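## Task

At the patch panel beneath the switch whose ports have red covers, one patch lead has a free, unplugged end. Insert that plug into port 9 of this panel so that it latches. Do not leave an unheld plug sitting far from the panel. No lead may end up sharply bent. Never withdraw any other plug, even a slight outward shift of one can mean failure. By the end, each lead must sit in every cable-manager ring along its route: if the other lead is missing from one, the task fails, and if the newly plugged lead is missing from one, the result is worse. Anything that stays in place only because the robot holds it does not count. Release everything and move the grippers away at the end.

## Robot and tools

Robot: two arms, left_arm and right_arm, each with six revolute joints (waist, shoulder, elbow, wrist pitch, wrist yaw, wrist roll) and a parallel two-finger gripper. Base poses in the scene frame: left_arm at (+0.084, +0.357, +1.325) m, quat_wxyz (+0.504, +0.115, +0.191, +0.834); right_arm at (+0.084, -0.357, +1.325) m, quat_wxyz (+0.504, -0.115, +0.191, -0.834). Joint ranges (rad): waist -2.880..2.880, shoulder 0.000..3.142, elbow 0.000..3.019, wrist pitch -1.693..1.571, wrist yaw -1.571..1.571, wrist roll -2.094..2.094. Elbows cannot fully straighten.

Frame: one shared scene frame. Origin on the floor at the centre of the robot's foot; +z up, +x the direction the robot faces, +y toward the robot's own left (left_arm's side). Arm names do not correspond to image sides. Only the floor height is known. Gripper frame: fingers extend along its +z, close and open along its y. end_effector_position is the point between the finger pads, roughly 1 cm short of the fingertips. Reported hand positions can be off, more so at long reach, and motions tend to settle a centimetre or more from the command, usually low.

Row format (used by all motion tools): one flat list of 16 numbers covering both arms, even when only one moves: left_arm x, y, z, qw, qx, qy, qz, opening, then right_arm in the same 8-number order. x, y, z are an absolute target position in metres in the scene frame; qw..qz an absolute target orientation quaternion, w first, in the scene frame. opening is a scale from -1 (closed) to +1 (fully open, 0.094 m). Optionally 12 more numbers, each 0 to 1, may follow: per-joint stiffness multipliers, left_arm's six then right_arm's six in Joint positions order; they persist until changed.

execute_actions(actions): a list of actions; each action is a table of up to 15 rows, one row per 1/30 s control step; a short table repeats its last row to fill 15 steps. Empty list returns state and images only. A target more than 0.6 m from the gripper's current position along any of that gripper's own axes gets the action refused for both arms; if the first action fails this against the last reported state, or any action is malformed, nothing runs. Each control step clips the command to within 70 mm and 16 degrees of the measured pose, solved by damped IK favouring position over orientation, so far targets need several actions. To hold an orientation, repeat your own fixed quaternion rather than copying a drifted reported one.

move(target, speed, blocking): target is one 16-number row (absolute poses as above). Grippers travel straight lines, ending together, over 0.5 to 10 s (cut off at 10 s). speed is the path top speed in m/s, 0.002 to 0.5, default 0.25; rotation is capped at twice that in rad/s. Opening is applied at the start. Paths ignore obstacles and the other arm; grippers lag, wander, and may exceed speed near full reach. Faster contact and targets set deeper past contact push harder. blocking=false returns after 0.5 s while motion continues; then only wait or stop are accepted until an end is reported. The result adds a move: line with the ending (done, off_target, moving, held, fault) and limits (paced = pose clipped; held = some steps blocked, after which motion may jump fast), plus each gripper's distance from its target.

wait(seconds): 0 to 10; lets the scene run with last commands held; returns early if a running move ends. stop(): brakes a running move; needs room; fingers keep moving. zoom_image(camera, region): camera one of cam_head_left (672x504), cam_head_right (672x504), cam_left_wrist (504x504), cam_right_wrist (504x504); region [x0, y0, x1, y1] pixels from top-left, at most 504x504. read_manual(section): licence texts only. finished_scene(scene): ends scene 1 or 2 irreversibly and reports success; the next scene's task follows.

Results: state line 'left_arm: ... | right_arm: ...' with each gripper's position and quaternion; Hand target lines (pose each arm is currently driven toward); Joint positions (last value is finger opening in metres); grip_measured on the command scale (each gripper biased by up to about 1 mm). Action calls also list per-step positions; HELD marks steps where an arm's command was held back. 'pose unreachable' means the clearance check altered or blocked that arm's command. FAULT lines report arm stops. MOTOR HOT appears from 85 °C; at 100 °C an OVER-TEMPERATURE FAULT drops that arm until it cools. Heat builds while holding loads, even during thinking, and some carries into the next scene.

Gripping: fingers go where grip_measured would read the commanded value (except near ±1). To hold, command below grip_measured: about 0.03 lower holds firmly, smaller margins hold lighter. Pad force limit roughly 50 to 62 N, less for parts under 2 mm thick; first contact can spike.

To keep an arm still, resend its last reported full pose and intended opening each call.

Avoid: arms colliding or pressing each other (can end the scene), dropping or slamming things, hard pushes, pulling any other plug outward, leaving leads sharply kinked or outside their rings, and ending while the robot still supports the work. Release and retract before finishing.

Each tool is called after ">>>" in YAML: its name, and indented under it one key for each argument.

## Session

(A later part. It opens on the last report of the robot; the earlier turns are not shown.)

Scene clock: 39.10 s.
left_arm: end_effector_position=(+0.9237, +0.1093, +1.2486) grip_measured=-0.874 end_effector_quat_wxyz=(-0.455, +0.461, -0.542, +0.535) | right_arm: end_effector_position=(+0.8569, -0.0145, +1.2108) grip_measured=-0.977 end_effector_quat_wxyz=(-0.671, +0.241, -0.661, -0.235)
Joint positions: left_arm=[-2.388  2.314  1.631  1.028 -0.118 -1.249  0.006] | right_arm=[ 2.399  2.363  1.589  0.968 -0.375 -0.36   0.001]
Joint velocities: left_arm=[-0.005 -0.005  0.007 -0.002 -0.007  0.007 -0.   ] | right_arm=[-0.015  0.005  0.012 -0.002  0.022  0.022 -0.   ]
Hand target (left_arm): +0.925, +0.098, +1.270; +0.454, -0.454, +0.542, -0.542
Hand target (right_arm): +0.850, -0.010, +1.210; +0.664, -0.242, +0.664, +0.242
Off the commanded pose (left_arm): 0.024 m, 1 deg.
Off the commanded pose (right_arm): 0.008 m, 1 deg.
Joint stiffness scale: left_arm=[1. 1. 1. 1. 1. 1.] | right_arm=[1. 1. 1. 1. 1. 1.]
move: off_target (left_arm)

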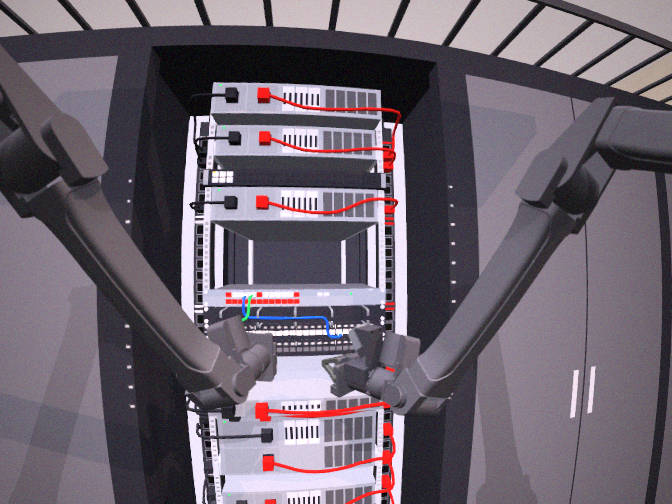

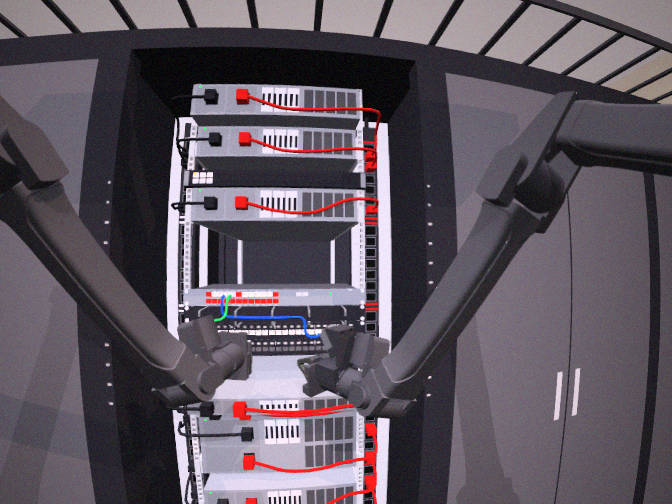

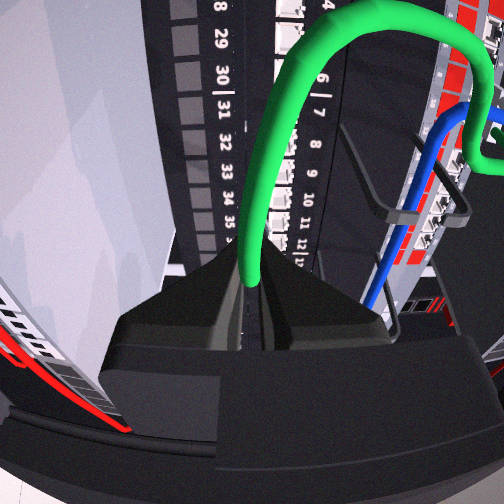

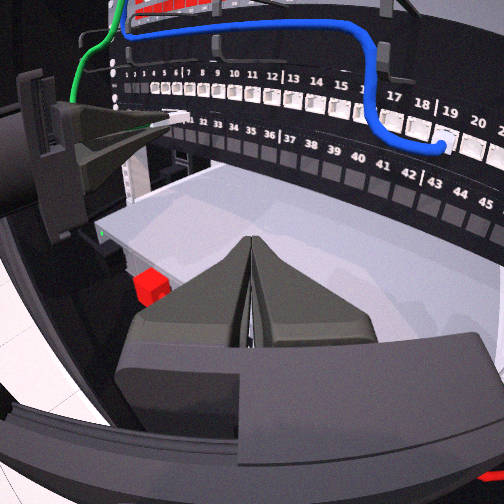

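>>> move:
  target: [0.957,0.098,1.270,0.4545,-0.4545,0.5417,-0.5417,-0.9,0.85,-0.01,1.21,0.664,-0.242,0.664,0.242,-1]
  speed: 0.03

>>> zoom_image:
  camera: "cam_right_wrist"
  region: [60, 0, 300, 200]

Scene clock: 41.07 s.
left_arm: end_effector_position=(+0.9453, +0.1060, +1.2603) grip_measured=-0.874 end_effector_quat_wxyz=(-0.451, +0.460, -0.547, +0.535) | right_arm: end_effector_position=(+0.8569, -0.0145, +1.2108) grip_measured=-0.977 end_effector_quat_wxyz=(-0.671, +0.241, -0.661, -0.235)
Joint positions: left_arm=[-2.388  2.315  1.7    0.949 -0.112 -1.249  0.006] | right_arm=[ 2.399  2.363  1.589  0.968 -0.375 -0.36   0.001]
Joint velocities: left_arm=[-0.015 -0.005 -0.012 -0.007 -0.037  0.022 -0.001] | right_arm=[-0.005  0.005  0.002 -0.002 -0.095  0.007  0.   ]
Hand target (left_arm): +0.956, +0.099, +1.270; +0.454, -0.455, +0.542, -0.542
Hand target (right_arm): +0.850, -0.010, +1.210; +0.664, -0.242, +0.664, +0.242
Off the commanded pose (left_arm): 0.017 m, 1 deg.
Off the commanded pose (right_arm): 0.008 m, 1 deg.
Joint stiffness scale: left_arm=[1. 1. 1. 1. 1. 1.] | right_arm=[1. 1. 1. 1. 1. 1.]
move: off_target (left_arm)

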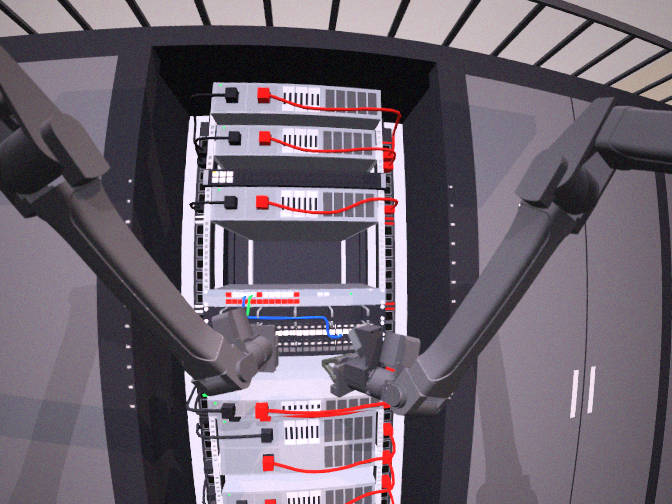

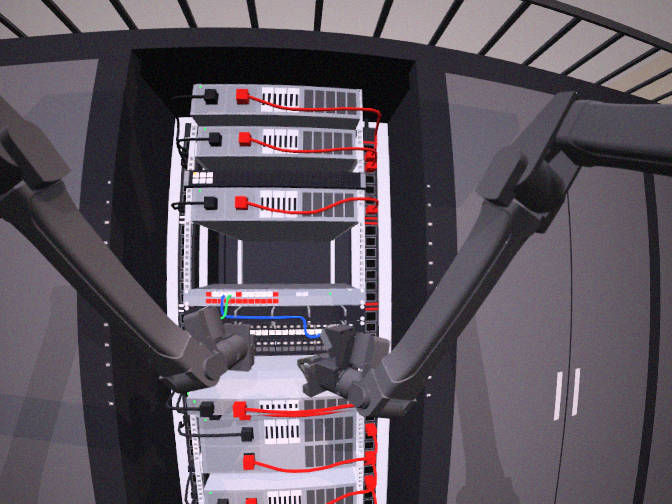

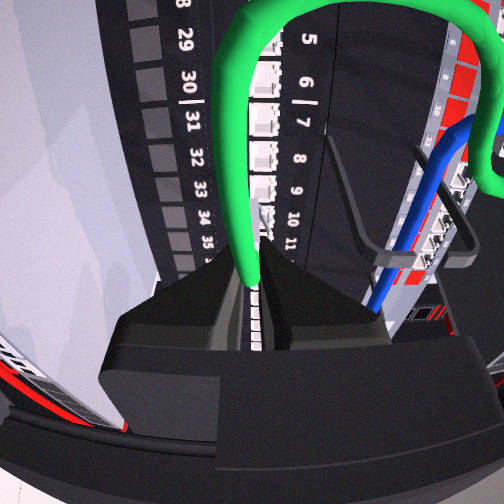

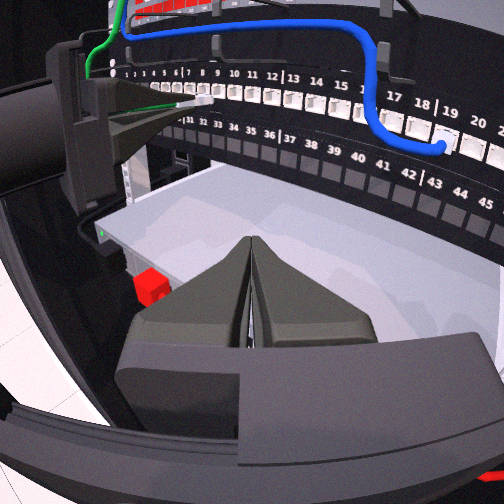

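Region (60, 0, 300, 200) of cam_right_wrist's 504x504 image, scaled by 2.100, with more detail than that image has.

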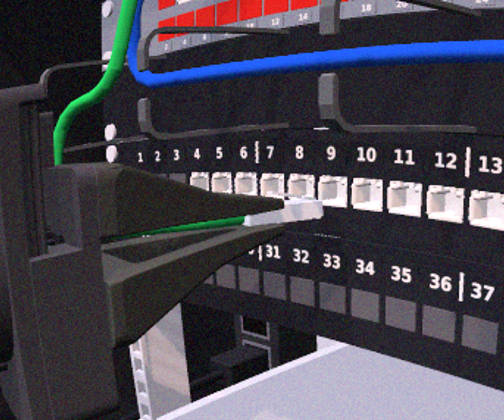

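>>> zoom_image:
  camera: "cam_left_wrist"
  region: [210, 130, 330, 260]

>>> zoom_image:
  camera: "cam_right_wrist"
  region: [160, 60, 260, 130]

Region (210, 130, 330, 260) of cam_left_wrist's 504x504 image, scaled by 3.877, with more detail than that image has; it fills the left 465 columns of this view, and the rest is white.

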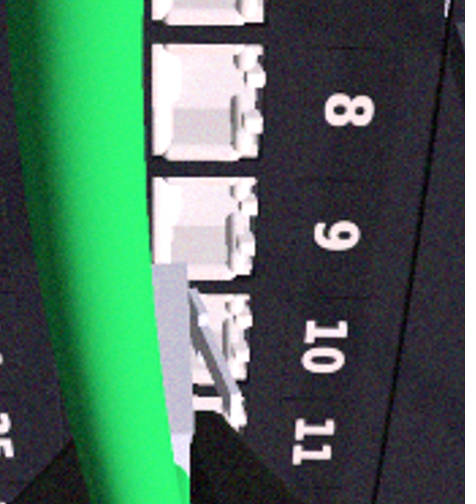

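Region (160, 60, 260, 130) of cam_right_wrist's 504x504 image, scaled by 5.040, with more detail than that image has; it fills the top 353 rows of this view, and the rest is white.

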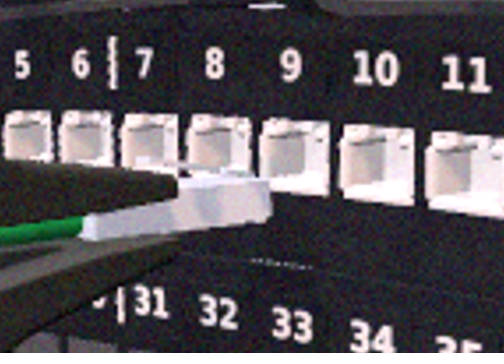

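>>> move:
  target: [0.9655,0.1005,1.274,0.4599,-0.4599,0.5371,-0.5371,-0.9,0.85,-0.01,1.21,0.664,-0.242,0.664,0.242,-1]
  speed: 0.015

>>> zoom_image:
  camera: "cam_left_wrist"
  region: [210, 130, 330, 260]

>>> zoom_image:
  camera: "cam_right_wrist"
  region: [160, 60, 260, 130]

Scene clock: 43.80 s.
left_arm: end_effector_position=(+0.9524, +0.1071, +1.2616) grip_measured=-0.874 end_effector_quat_wxyz=(-0.454, +0.465, -0.544, +0.531) | right_arm: end_effector_position=(+0.8569, -0.0145, +1.2108) grip_measured=-0.977 end_effector_quat_wxyz=(-0.671, +0.241, -0.661, -0.235)
Joint positions: left_arm=[-2.388  2.322  1.726  0.931 -0.126 -1.249  0.006] | right_arm=[ 2.399  2.363  1.589  0.968 -0.375 -0.36   0.001]
Joint velocities: left_arm=[-0.005 -0.015  0.002 -0.022 -0.066 -0.022 -0.001] | right_arm=[-0.005  0.005 -0.002 -0.012 -0.007  0.022 -0.   ]
Hand target (left_arm): +0.964, +0.101, +1.275; +0.460, -0.460, +0.537, -0.537
Hand target (right_arm): +0.850, -0.010, +1.210; +0.664, -0.242, +0.664, +0.242
Off the commanded pose (left_arm): 0.019 m, 1 deg.
Off the commanded pose (right_arm): 0.008 m, 1 deg.
Joint stiffness scale: left_arm=[1. 1. 1. 1. 1. 1.] | right_arm=[1. 1. 1. 1. 1. 1.]
move: off_target (left_arm)

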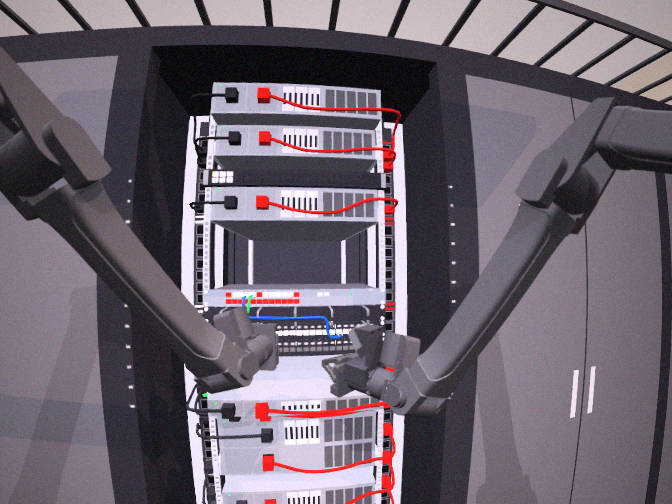

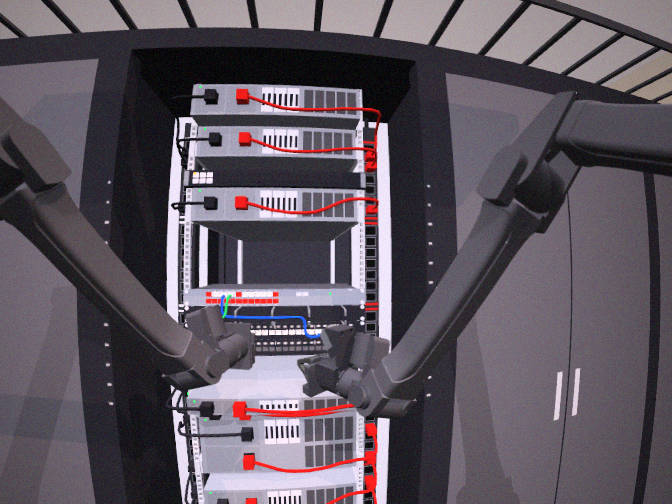

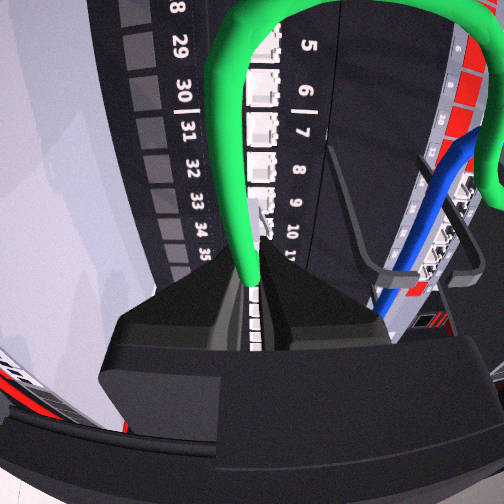

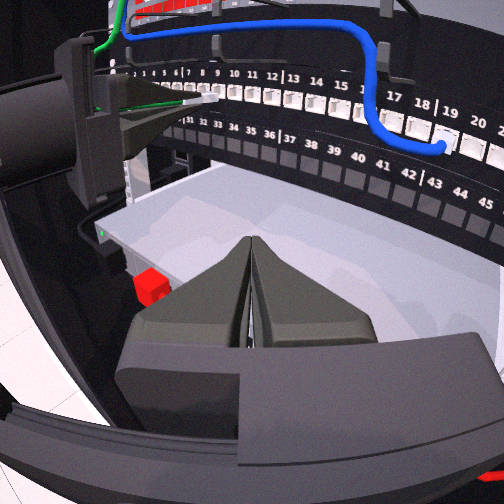

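Region (210, 130, 330, 260) of cam_left_wrist's 504x504 image, scaled by 3.877, with more detail than that image has; it fills the left 465 columns of this view, and the rest is white.

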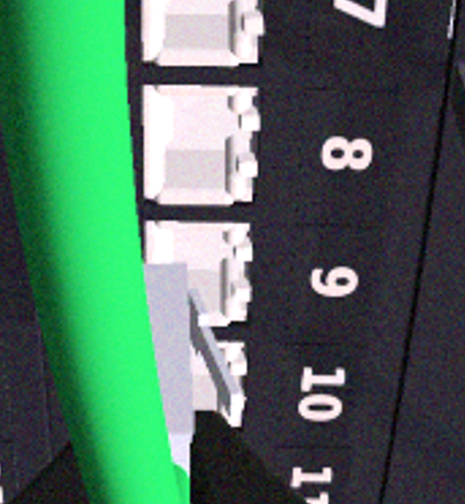

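Region (160, 60, 260, 130) of cam_right_wrist's 504x504 image, scaled by 5.040, with more detail than that image has; it fills the top 353 rows of this view, and the rest is white.

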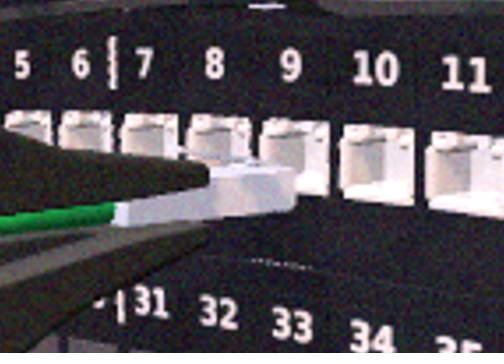

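>>> move:
  target: [0.9655,0.1018,1.2802,0.4666,-0.4532,0.5314,-0.5428,-0.9,0.85,-0.01,1.21,0.664,-0.242,0.664,0.242,-1]
  speed: 0.015

>>> zoom_image:
  camera: "cam_left_wrist"
  region: [210, 130, 330, 260]

>>> zoom_image:
  camera: "cam_right_wrist"
  region: [160, 60, 260, 130]

Scene clock: 46.10 s.
left_arm: end_effector_position=(+0.9520, +0.1062, +1.2608) grip_measured=-0.874 end_effector_quat_wxyz=(-0.453, +0.464, -0.545, +0.532) | right_arm: end_effector_position=(+0.8569, -0.0145, +1.2108) grip_measured=-0.977 end_effector_quat_wxyz=(-0.671, +0.241, -0.661, -0.235)
Joint positions: left_arm=[-2.388  2.323  1.726  0.931 -0.122 -1.249  0.006] | right_arm=[ 2.399  2.363  1.589  0.968 -0.375 -0.36   0.001]
Joint velocities: left_arm=[-0.015 -0.005 -0.002  0.002  0.007 -0.007 -0.001] | right_arm=[-0.015 -0.005 -0.012  0.002 -0.022 -0.022 -0.   ]
Hand target (left_arm): +0.964, +0.102, +1.280; +0.466, -0.454, +0.531, -0.543
Hand target (right_arm): +0.850, -0.010, +1.210; +0.664, -0.242, +0.664, +0.242
Off the commanded pose (left_arm): 0.024 m, 3 deg.
Off the commanded pose (right_arm): 0.008 m, 1 deg.
Joint stiffness scale: left_arm=[1. 1. 1. 1. 1. 1.] | right_arm=[1. 1. 1. 1. 1. 1.]
move: off_target (left_arm)

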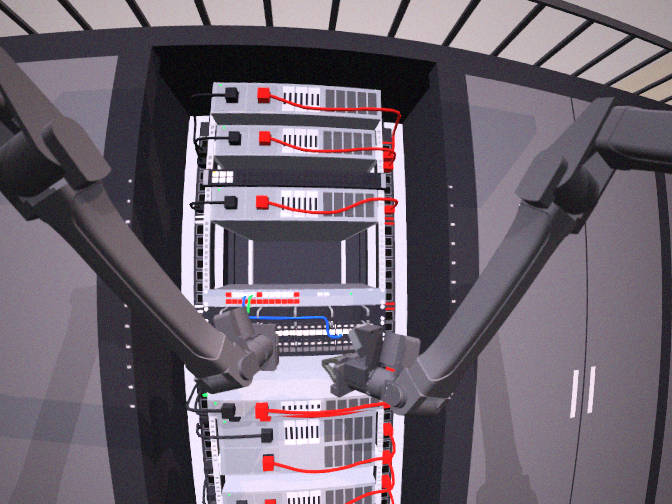

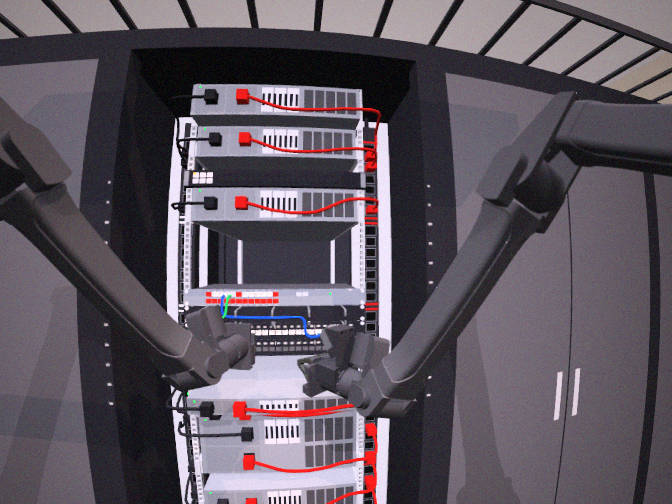

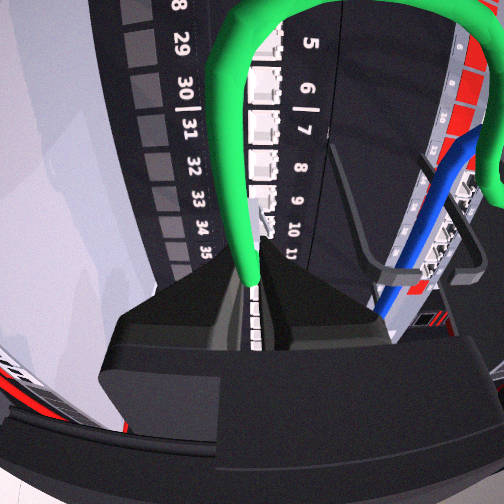

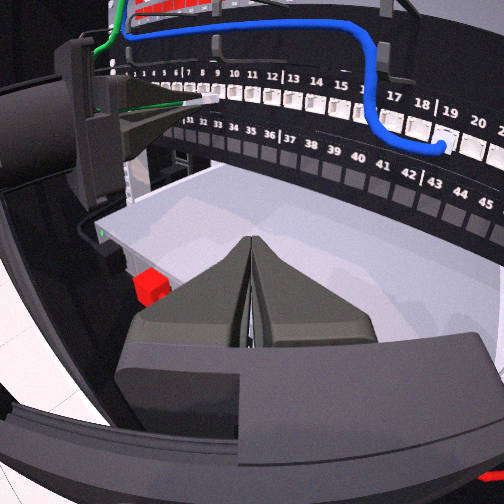

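Region (210, 130, 330, 260) of cam_left_wrist's 504x504 image, scaled by 3.877, with more detail than that image has; it fills the left 465 columns of this view, and the rest is white.

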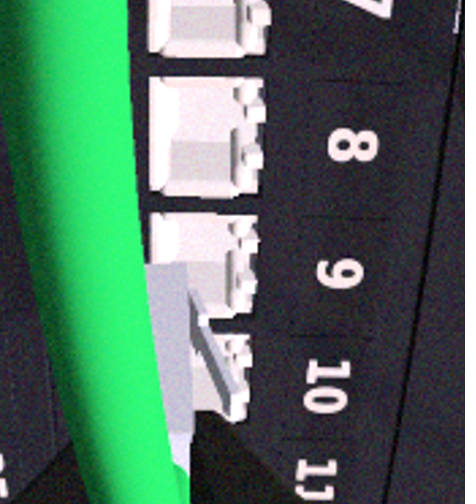

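Region (160, 60, 260, 130) of cam_right_wrist's 504x504 image, scaled by 5.040, with more detail than that image has; it fills the top 353 rows of this view, and the rest is white.

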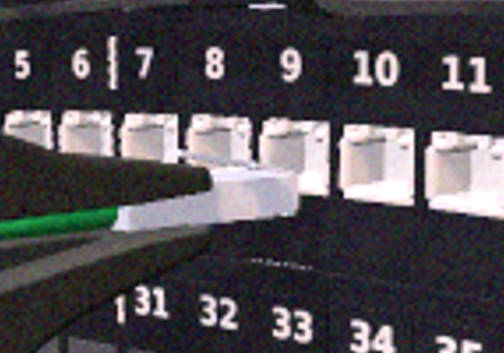

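>>> execute_actions:
  actions:
    - [[0.9659,0.1028,1.2811,0.469,-0.4559,0.5273,-0.5426,-0.9,0.85,-0.01,1.21,0.664,-0.242,0.664,0.242,-1]]
    - [[0.966,0.1036,1.2835,0.472,-0.4546,0.524,-0.5444,-0.9,0.85,-0.01,1.21,0.664,-0.242,0.664,0.242,-1]]

Scene clock: 47.47 s.
left_arm: end_effector_position=(+0.9521, +0.1068, +1.2606) grip_measured=-0.874 end_effector_quat_wxyz=(-0.453, +0.465, -0.545, +0.531) | right_arm: end_effector_position=(+0.8569, -0.0145, +1.2108) grip_measured=-0.977 end_effector_quat_wxyz=(-0.671, +0.241, -0.661, -0.235)
Joint positions: left_arm=[-2.388  2.323  1.726  0.931 -0.126 -1.249  0.006] | right_arm=[ 2.399  2.363  1.589  0.968 -0.375 -0.36   0.001]
Joint velocities: left_arm=[-0.015 -0.015 -0.017  0.017  0.022  0.007  0.   ] | right_arm=[-0.015 -0.005  0.002 -0.002 -0.037 -0.007  0.001]
Hand target (left_arm): +0.964, +0.104, +1.284; +0.471, -0.455, +0.524, -0.544
Hand target (right_arm): +0.850, -0.010, +1.210; +0.664, -0.242, +0.664, +0.242
Off the commanded pose (left_arm): 0.027 m, 4 deg.
Off the commanded pose (right_arm): 0.008 m, 1 deg.
Joint stiffness scale: left_arm=[1. 1. 1. 1. 1. 1.] | right_arm=[1. 1. 1. 1. 1. 1.]
Step readings (end_effector_position; steps 1 to 15: 1st action; 16 to 30: 2nd action):
0: left_arm (+0.9520, +0.1062, +1.2608) | right_arm (+0.8569, -0.0145, +1.2108)
1: left_arm (+0.9521, +0.1065, +1.2607) | right_arm (+0.8569, -0.0145, +1.2108)
2: left_arm (+0.9521, +0.1067, +1.2606) | right_arm (+0.8569, -0.0145, +1.2108)
4: left_arm (+0.9521, +0.1068, +1.2606) | right_arm (+0.8569, -0.0145, +1.2108)
8: left_arm (+0.9521, +0.1068, +1.2606) | right_arm (+0.8569, -0.0145, +1.2108)
15: left_arm (+0.9521, +0.1068, +1.2606) | right_arm (+0.8569, -0.0145, +1.2108)
16: left_arm (+0.9521, +0.1068, +1.2606) | right_arm (+0.8569, -0.0145, +1.2108)
17: left_arm (+0.9521, +0.1068, +1.2606) | right_arm (+0.8569, -0.0145, +1.2108)
19: left_arm (+0.9521, +0.1068, +1.2606) | right_arm (+0.8569, -0.0145, +1.2108)
23: left_arm (+0.9521, +0.1068, +1.2606) | right_arm (+0.8569, -0.0145, +1.2108)
30: end_effector_position above

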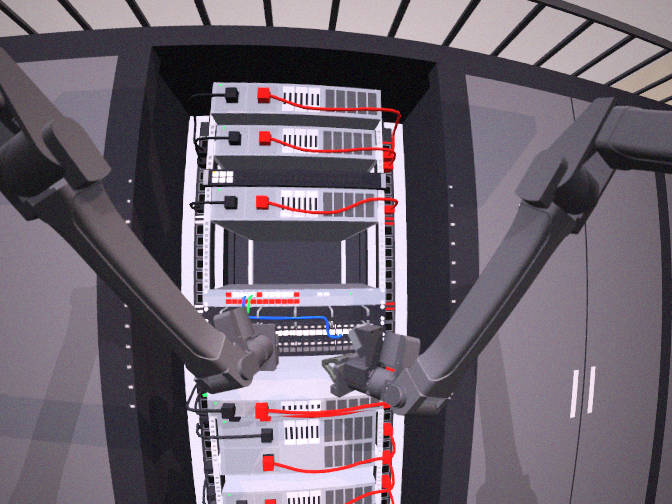

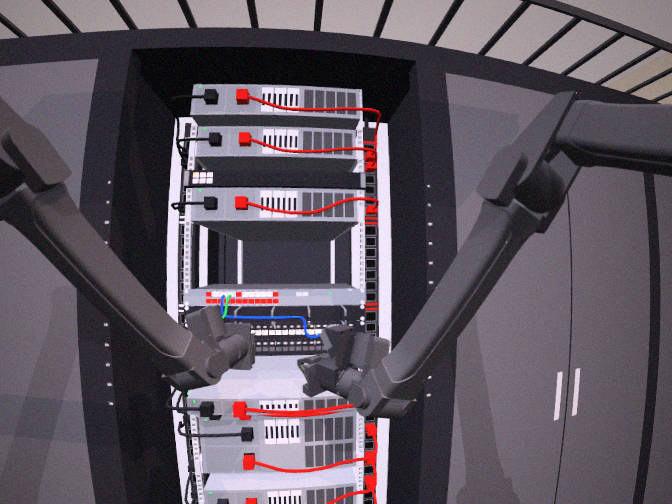

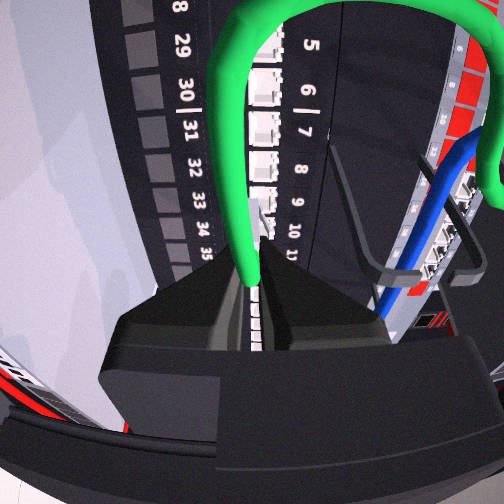

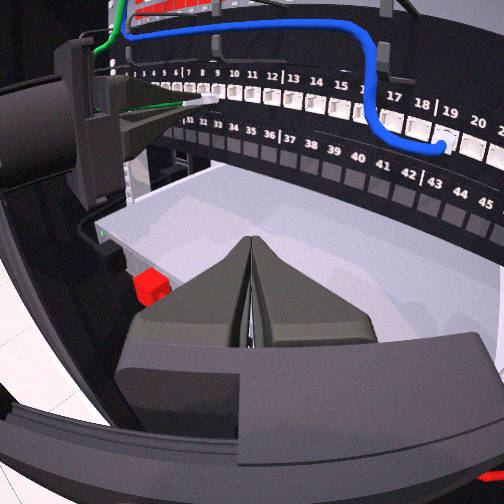

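>>> execute_actions:
  actions:
    - [[0.9678,0.1037,1.285,0.4735,-0.4539,0.5224,-0.5453,-0.9,0.85,-0.01,1.21,0.664,-0.242,0.664,0.242,-1]]
    - [[0.9695,0.1038,1.2865,0.475,-0.4533,0.5207,-0.5462,-0.9,0.85,-0.01,1.21,0.664,-0.242,0.664,0.242,-1]]

>>> zoom_image:
  camera: "cam_left_wrist"
  region: [210, 130, 330, 260]

>>> zoom_image:
  camera: "cam_right_wrist"
  region: [160, 60, 260, 130]

Scene clock: 48.77 s.
left_arm: end_effector_position=(+0.9553, +0.1068, +1.2632) grip_measured=-0.874 end_effector_quat_wxyz=(-0.456, +0.464, -0.542, +0.532) | right_arm: end_effector_position=(+0.8569, -0.0145, +1.2108) grip_measured=-0.977 end_effector_quat_wxyz=(-0.671, +0.241, -0.661, -0.235)
Joint positions: left_arm=[-2.388  2.327  1.739  0.931 -0.126 -1.249  0.006] | right_arm=[ 2.399  2.363  1.589  0.968 -0.375 -0.36   0.001]
Joint velocities: left_arm=[-0.005 -0.015 -0.017  0.017  0.066  0.007 -0.   ] | right_arm=[-0.005  0.005 -0.007  0.007 -0.066 -0.007 -0.001]
Hand target (left_arm): +0.968, +0.105, +1.287; +0.474, -0.454, +0.521, -0.546
Hand target (right_arm): +0.850, -0.010, +1.210; +0.664, -0.242, +0.664, +0.242
Off the commanded pose (left_arm): 0.027 m, 4 deg.
Off the commanded pose (right_arm): 0.008 m, 1 deg.
Joint stiffness scale: left_arm=[1. 1. 1. 1. 1. 1.] | right_arm=[1. 1. 1. 1. 1. 1.]
Step readings (end_effector_position; steps 1 to 15: 1st action; 16 to 30: 2nd action):
0: left_arm (+0.9521, +0.1068, +1.2606) | right_arm (+0.8569, -0.0145, +1.2108)
1: left_arm (+0.9522, +0.1068, +1.2607) | right_arm (+0.8569, -0.0145, +1.2108)
2: left_arm (+0.9525, +0.1068, +1.2610) | right_arm (+0.8569, -0.0145, +1.2108)
4: left_arm (+0.9531, +0.1068, +1.2614) | right_arm (+0.8569, -0.0145, +1.2108)
8: left_arm (+0.9537, +0.1069, +1.2623) | right_arm (+0.8569, -0.0145, +1.2108)
15: left_arm (+0.9538, +0.1070, +1.2624) | right_arm (+0.8569, -0.0145, +1.2108)
16: left_arm (+0.9540, +0.1069, +1.2625) | right_arm (+0.8569, -0.0145, +1.2108)
17: left_arm (+0.9543, +0.1069, +1.2627) | right_arm (+0.8569, -0.0145, +1.2108)
19: left_arm (+0.9549, +0.1068, +1.2630) | right_arm (+0.8569, -0.0145, +1.2108)
23: left_arm (+0.9553, +0.1068, +1.2632) | right_arm (+0.8569, -0.0145, +1.2108)
30: end_effector_position above

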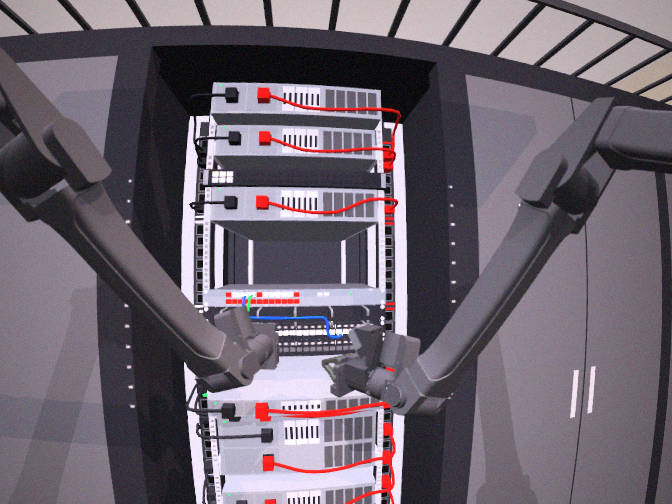

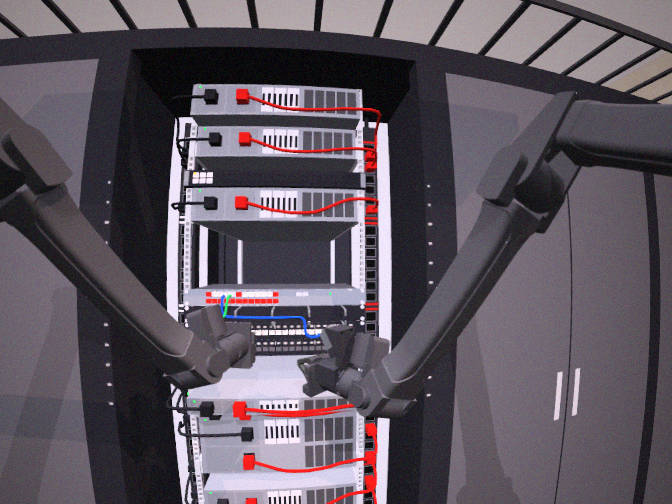

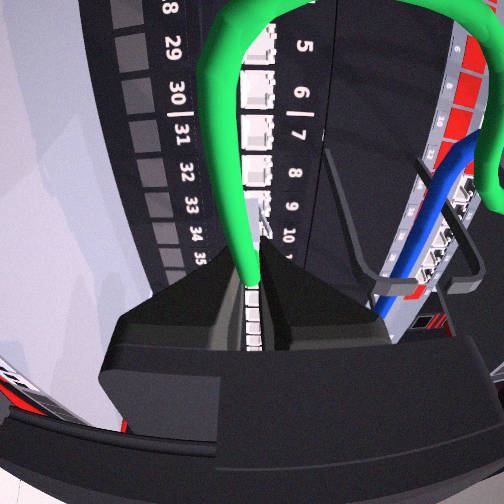

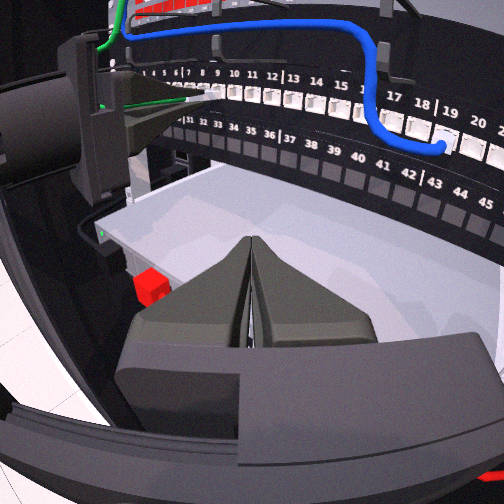

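Region (210, 130, 330, 260) of cam_left_wrist's 504x504 image, scaled by 3.877, with more detail than that image has; it fills the left 465 columns of this view, and the rest is white.

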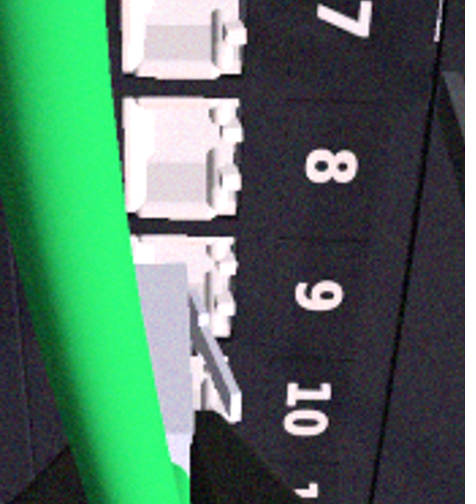

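Region (160, 60, 260, 130) of cam_right_wrist's 504x504 image, scaled by 5.040, with more detail than that image has; it fills the top 353 rows of this view, and the rest is white.

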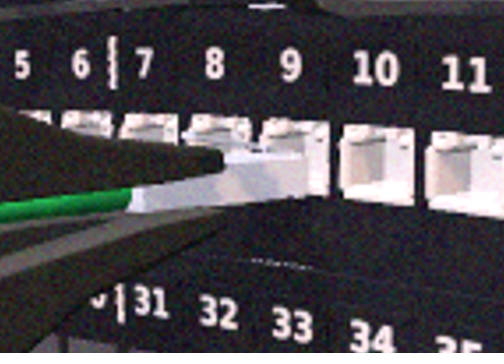

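>>> execute_actions:
  actions:
    - [[0.9715,0.1045,1.2887,0.4776,-0.4533,0.518,-0.5466,-0.9,0.85,-0.01,1.21,0.664,-0.242,0.664,0.242,-1]]
    - [[0.9735,0.1045,1.2886,0.4794,-0.4535,0.5161,-0.5467,-0.9,0.85,-0.01,1.21,0.664,-0.242,0.664,0.242,-1]]
    - [[0.9755,0.1045,1.2884,0.4813,-0.4536,0.5143,-0.5469,-0.9,0.85,-0.01,1.21,0.664,-0.242,0.664,0.242,-1]]

>>> zoom_image:
  camera: "cam_left_wrist"
  region: [210, 130, 330, 260]

>>> zoom_image:
  camera: "cam_right_wrist"
  region: [160, 60, 260, 130]

Scene clock: 50.73 s.
left_arm: end_effector_position=(+0.9603, +0.1072, +1.2648) grip_measured=-0.874 end_effector_quat_wxyz=(-0.461, +0.465, -0.537, +0.533) | right_arm: end_effector_position=(+0.8569, -0.0145, +1.2108) grip_measured=-0.977 end_effector_quat_wxyz=(-0.671, +0.241, -0.661, -0.235)
Joint positions: left_arm=[-2.388  2.338  1.762  0.931 -0.133 -1.248  0.006] | right_arm=[ 2.399  2.363  1.589  0.968 -0.375 -0.36   0.001]
Joint velocities: left_arm=[-0.005 -0.015 -0.012  0.007 -0.051  0.037  0.001] | right_arm=[ 0.015 -0.015 -0.007 -0.017 -0.066 -0.081 -0.   ]
Hand target (left_arm): +0.973, +0.105, +1.289; +0.480, -0.454, +0.514, -0.547
Hand target (right_arm): +0.850, -0.010, +1.210; +0.664, -0.242, +0.664, +0.242
Off the commanded pose (left_arm): 0.028 m, 4 deg.
Off the commanded pose (right_arm): 0.008 m, 1 deg.
Joint stiffness scale: left_arm=[1. 1. 1. 1. 1. 1.] | right_arm=[1. 1. 1. 1. 1. 1.]
Step readings (end_effector_position; steps 1 to 15: 1st action; 16 to 30: 2nd action; 31 to 45: 3rd action):
0: left_arm (+0.9553, +0.1068, +1.2632) | right_arm (+0.8569, -0.0145, +1.2108)
1: left_arm (+0.9556, +0.1071, +1.2635) | right_arm (+0.8569, -0.0145, +1.2108)
2: left_arm (+0.9558, +0.1071, +1.2634) | right_arm (+0.8569, -0.0145, +1.2108)
4: left_arm (+0.9565, +0.1072, +1.2639) | right_arm (+0.8569, -0.0145, +1.2108)
8: left_arm (+0.9571, +0.1073, +1.2647) | right_arm (+0.8569, -0.0145, +1.2108)
15: left_arm (+0.9574, +0.1074, +1.2650) | right_arm (+0.8569, -0.0145, +1.2108)
16: left_arm (+0.9576, +0.1075, +1.2650) | right_arm (+0.8569, -0.0145, +1.2108)
17: left_arm (+0.9580, +0.1074, +1.2648) | right_arm (+0.8569, -0.0145, +1.2108)
19: left_arm (+0.9589, +0.1073, +1.2650) | right_arm (+0.8569, -0.0145, +1.2108)
23: left_arm (+0.9594, +0.1072, +1.2651) | right_arm (+0.8569, -0.0145, +1.2108)
30: left_arm (+0.9594, +0.1073, +1.2651) | right_arm (+0.8569, -0.0145, +1.2108)
31: left_arm (+0.9596, +0.1073, +1.2650) | right_arm (+0.8569, -0.0145, +1.2108)
32: left_arm (+0.9600, +0.1072, +1.2651) | right_arm (+0.8569, -0.0145, +1.2108)
34: left_arm (+0.9604, +0.1073, +1.2651) | right_arm (+0.8569, -0.0145, +1.2108)
38: left_arm (+0.9603, +0.1072, +1.2648) | right_arm (+0.8569, -0.0145, +1.2108)
45: end_effector_position above

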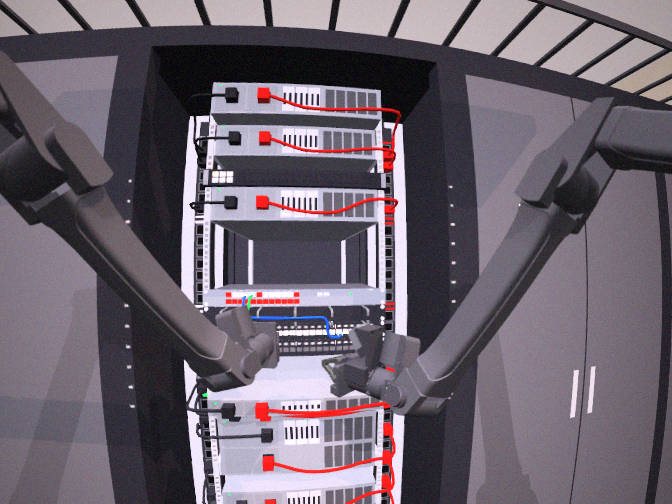

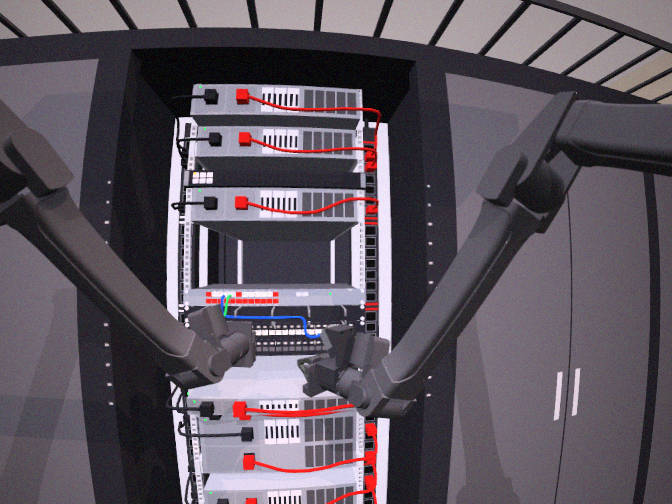

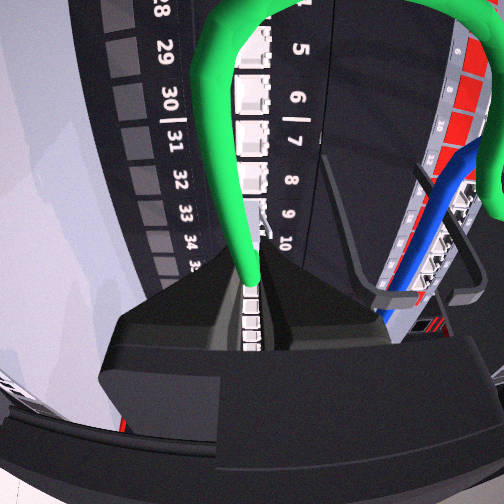

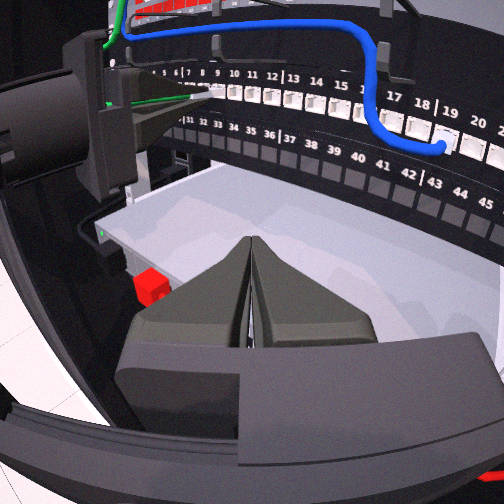

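Region (210, 130, 330, 260) of cam_left_wrist's 504x504 image, scaled by 3.877, with more detail than that image has; it fills the left 465 columns of this view, and the rest is white.

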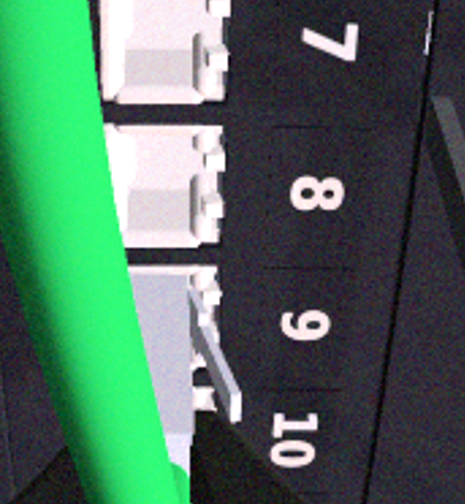

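Region (160, 60, 260, 130) of cam_right_wrist's 504x504 image, scaled by 5.040, with more detail than that image has; it fills the top 353 rows of this view, and the rest is white.

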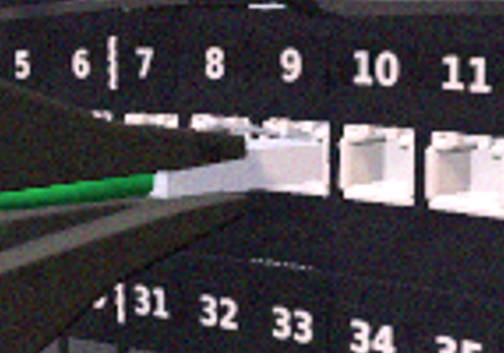

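>>> execute_actions:
  actions:
    - [[0.9755,0.1045,1.2874,0.4813,-0.4536,0.5143,-0.5469,-0.9,0.85,-0.01,1.21,0.664,-0.242,0.664,0.242,-1]]
    - [[0.9775,0.1045,1.2870,0.4831,-0.4538,0.5124,-0.547,-0.9,0.85,-0.01,1.21,0.664,-0.242,0.664,0.242,-1]]
    - [[0.9795,0.1045,1.2868,0.485,-0.4539,0.5106,-0.5471,-0.9,0.85,-0.01,1.21,0.664,-0.242,0.664,0.242,-1]]

>>> zoom_image:
  camera: "cam_left_wrist"
  region: [210, 130, 330, 260]

>>> zoom_image:
  camera: "cam_right_wrist"
  region: [160, 60, 260, 130]

Scene clock: 52.50 s.
left_arm: end_effector_position=(+0.9611, +0.1073, +1.2644) grip_measured=-0.874 end_effector_quat_wxyz=(-0.466, +0.463, -0.532, +0.534) | right_arm: end_effector_position=(+0.8569, -0.0145, +1.2108) grip_measured=-0.977 end_effector_quat_wxyz=(-0.671, +0.241, -0.661, -0.235)
Joint positions: left_arm=[-2.388  2.347  1.771  0.945 -0.136 -1.244  0.006] | right_arm=[ 2.399  2.363  1.589  0.968 -0.375 -0.36   0.001]
Joint velocities: left_arm=[-0.024 -0.005  0.017 -0.007 -0.007  0.007 -0.001] | right_arm=[ 0.005 -0.015 -0.002 -0.002 -0.007  0.007  0.   ]
Hand target (left_arm): +0.977, +0.106, +1.288; +0.484, -0.454, +0.510, -0.547
Hand target (right_arm): +0.850, -0.010, +1.210; +0.664, -0.242, +0.664, +0.242
Off the commanded pose (left_arm): 0.029 m, 4 deg.
Off the commanded pose (right_arm): 0.008 m, 1 deg.
Joint stiffness scale: left_arm=[1. 1. 1. 1. 1. 1.] | right_arm=[1. 1. 1. 1. 1. 1.]
Step readings (end_effector_position; steps 1 to 15: 1st action; 16 to 30: 2nd action; 31 to 45: 3rd action):
0: left_arm (+0.9603, +0.1072, +1.2648) | right_arm (+0.8569, -0.0145, +1.2108)
1: left_arm (+0.9603, +0.1072, +1.2648) | right_arm (+0.8569, -0.0145, +1.2108)
2: left_arm (+0.9603, +0.1072, +1.2648) | right_arm (+0.8569, -0.0145, +1.2108)
4: left_arm (+0.9603, +0.1072, +1.2648) | right_arm (+0.8569, -0.0145, +1.2108)
8: left_arm (+0.9603, +0.1072, +1.2648) | right_arm (+0.8569, -0.0145, +1.2108)
15: left_arm (+0.9603, +0.1072, +1.2648) | right_arm (+0.8569, -0.0145, +1.2108)
16: left_arm (+0.9605, +0.1073, +1.2649) | right_arm (+0.8569, -0.0145, +1.2108)
17: left_arm (+0.9607, +0.1073, +1.2649) | right_arm (+0.8569, -0.0145, +1.2108)
19: left_arm (+0.9607, +0.1072, +1.2646) | right_arm (+0.8569, -0.0145, +1.2108)
23: left_arm (+0.9607, +0.1072, +1.2646) | right_arm (+0.8569, -0.0145, +1.2108)
30: left_arm (+0.9607, +0.1072, +1.2646) | right_arm (+0.8569, -0.0145, +1.2108)
31: left_arm (+0.9609, +0.1072, +1.2646) | right_arm (+0.8569, -0.0145, +1.2108)
32: left_arm (+0.9611, +0.1073, +1.2645) | right_arm (+0.8569, -0.0145, +1.2108)
34: left_arm (+0.9611, +0.1073, +1.2643) | right_arm (+0.8569, -0.0145, +1.2108)
38: left_arm (+0.9611, +0.1073, +1.2644) | right_arm (+0.8569, -0.0145, +1.2108)
45: end_effector_position above

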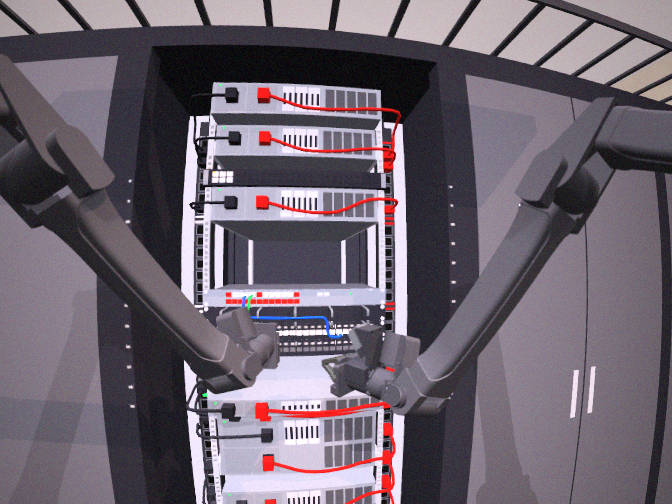

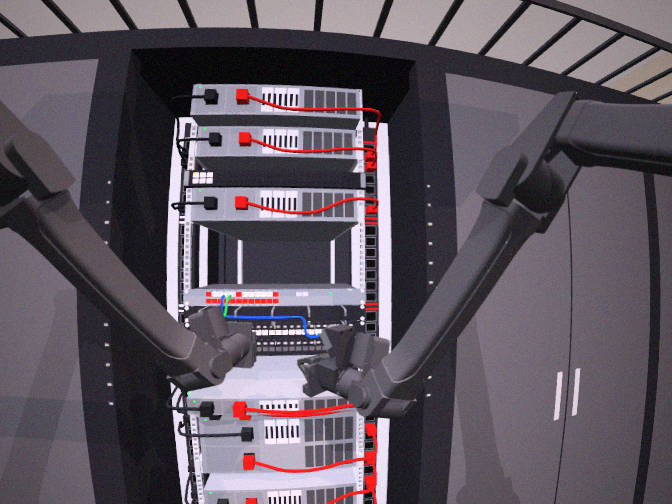

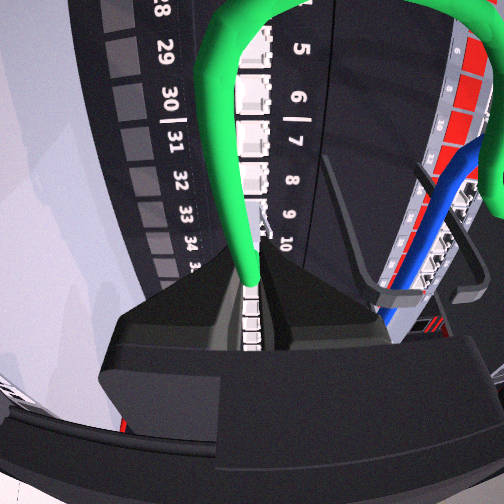

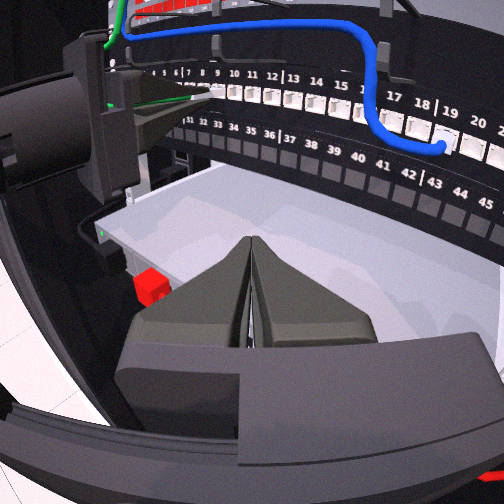

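Region (210, 130, 330, 260) of cam_left_wrist's 504x504 image, scaled by 3.877, with more detail than that image has; it fills the left 465 columns of this view, and the rest is white.

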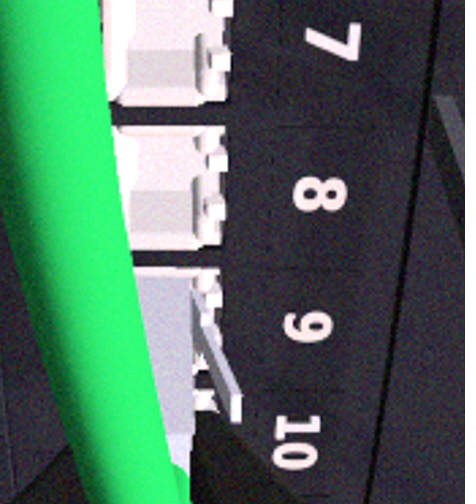

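Region (160, 60, 260, 130) of cam_right_wrist's 504x504 image, scaled by 5.040, with more detail than that image has; it fills the top 353 rows of this view, and the rest is white.

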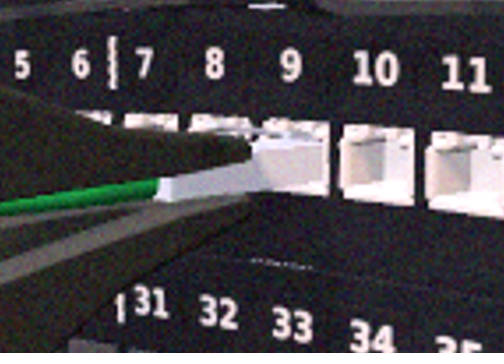

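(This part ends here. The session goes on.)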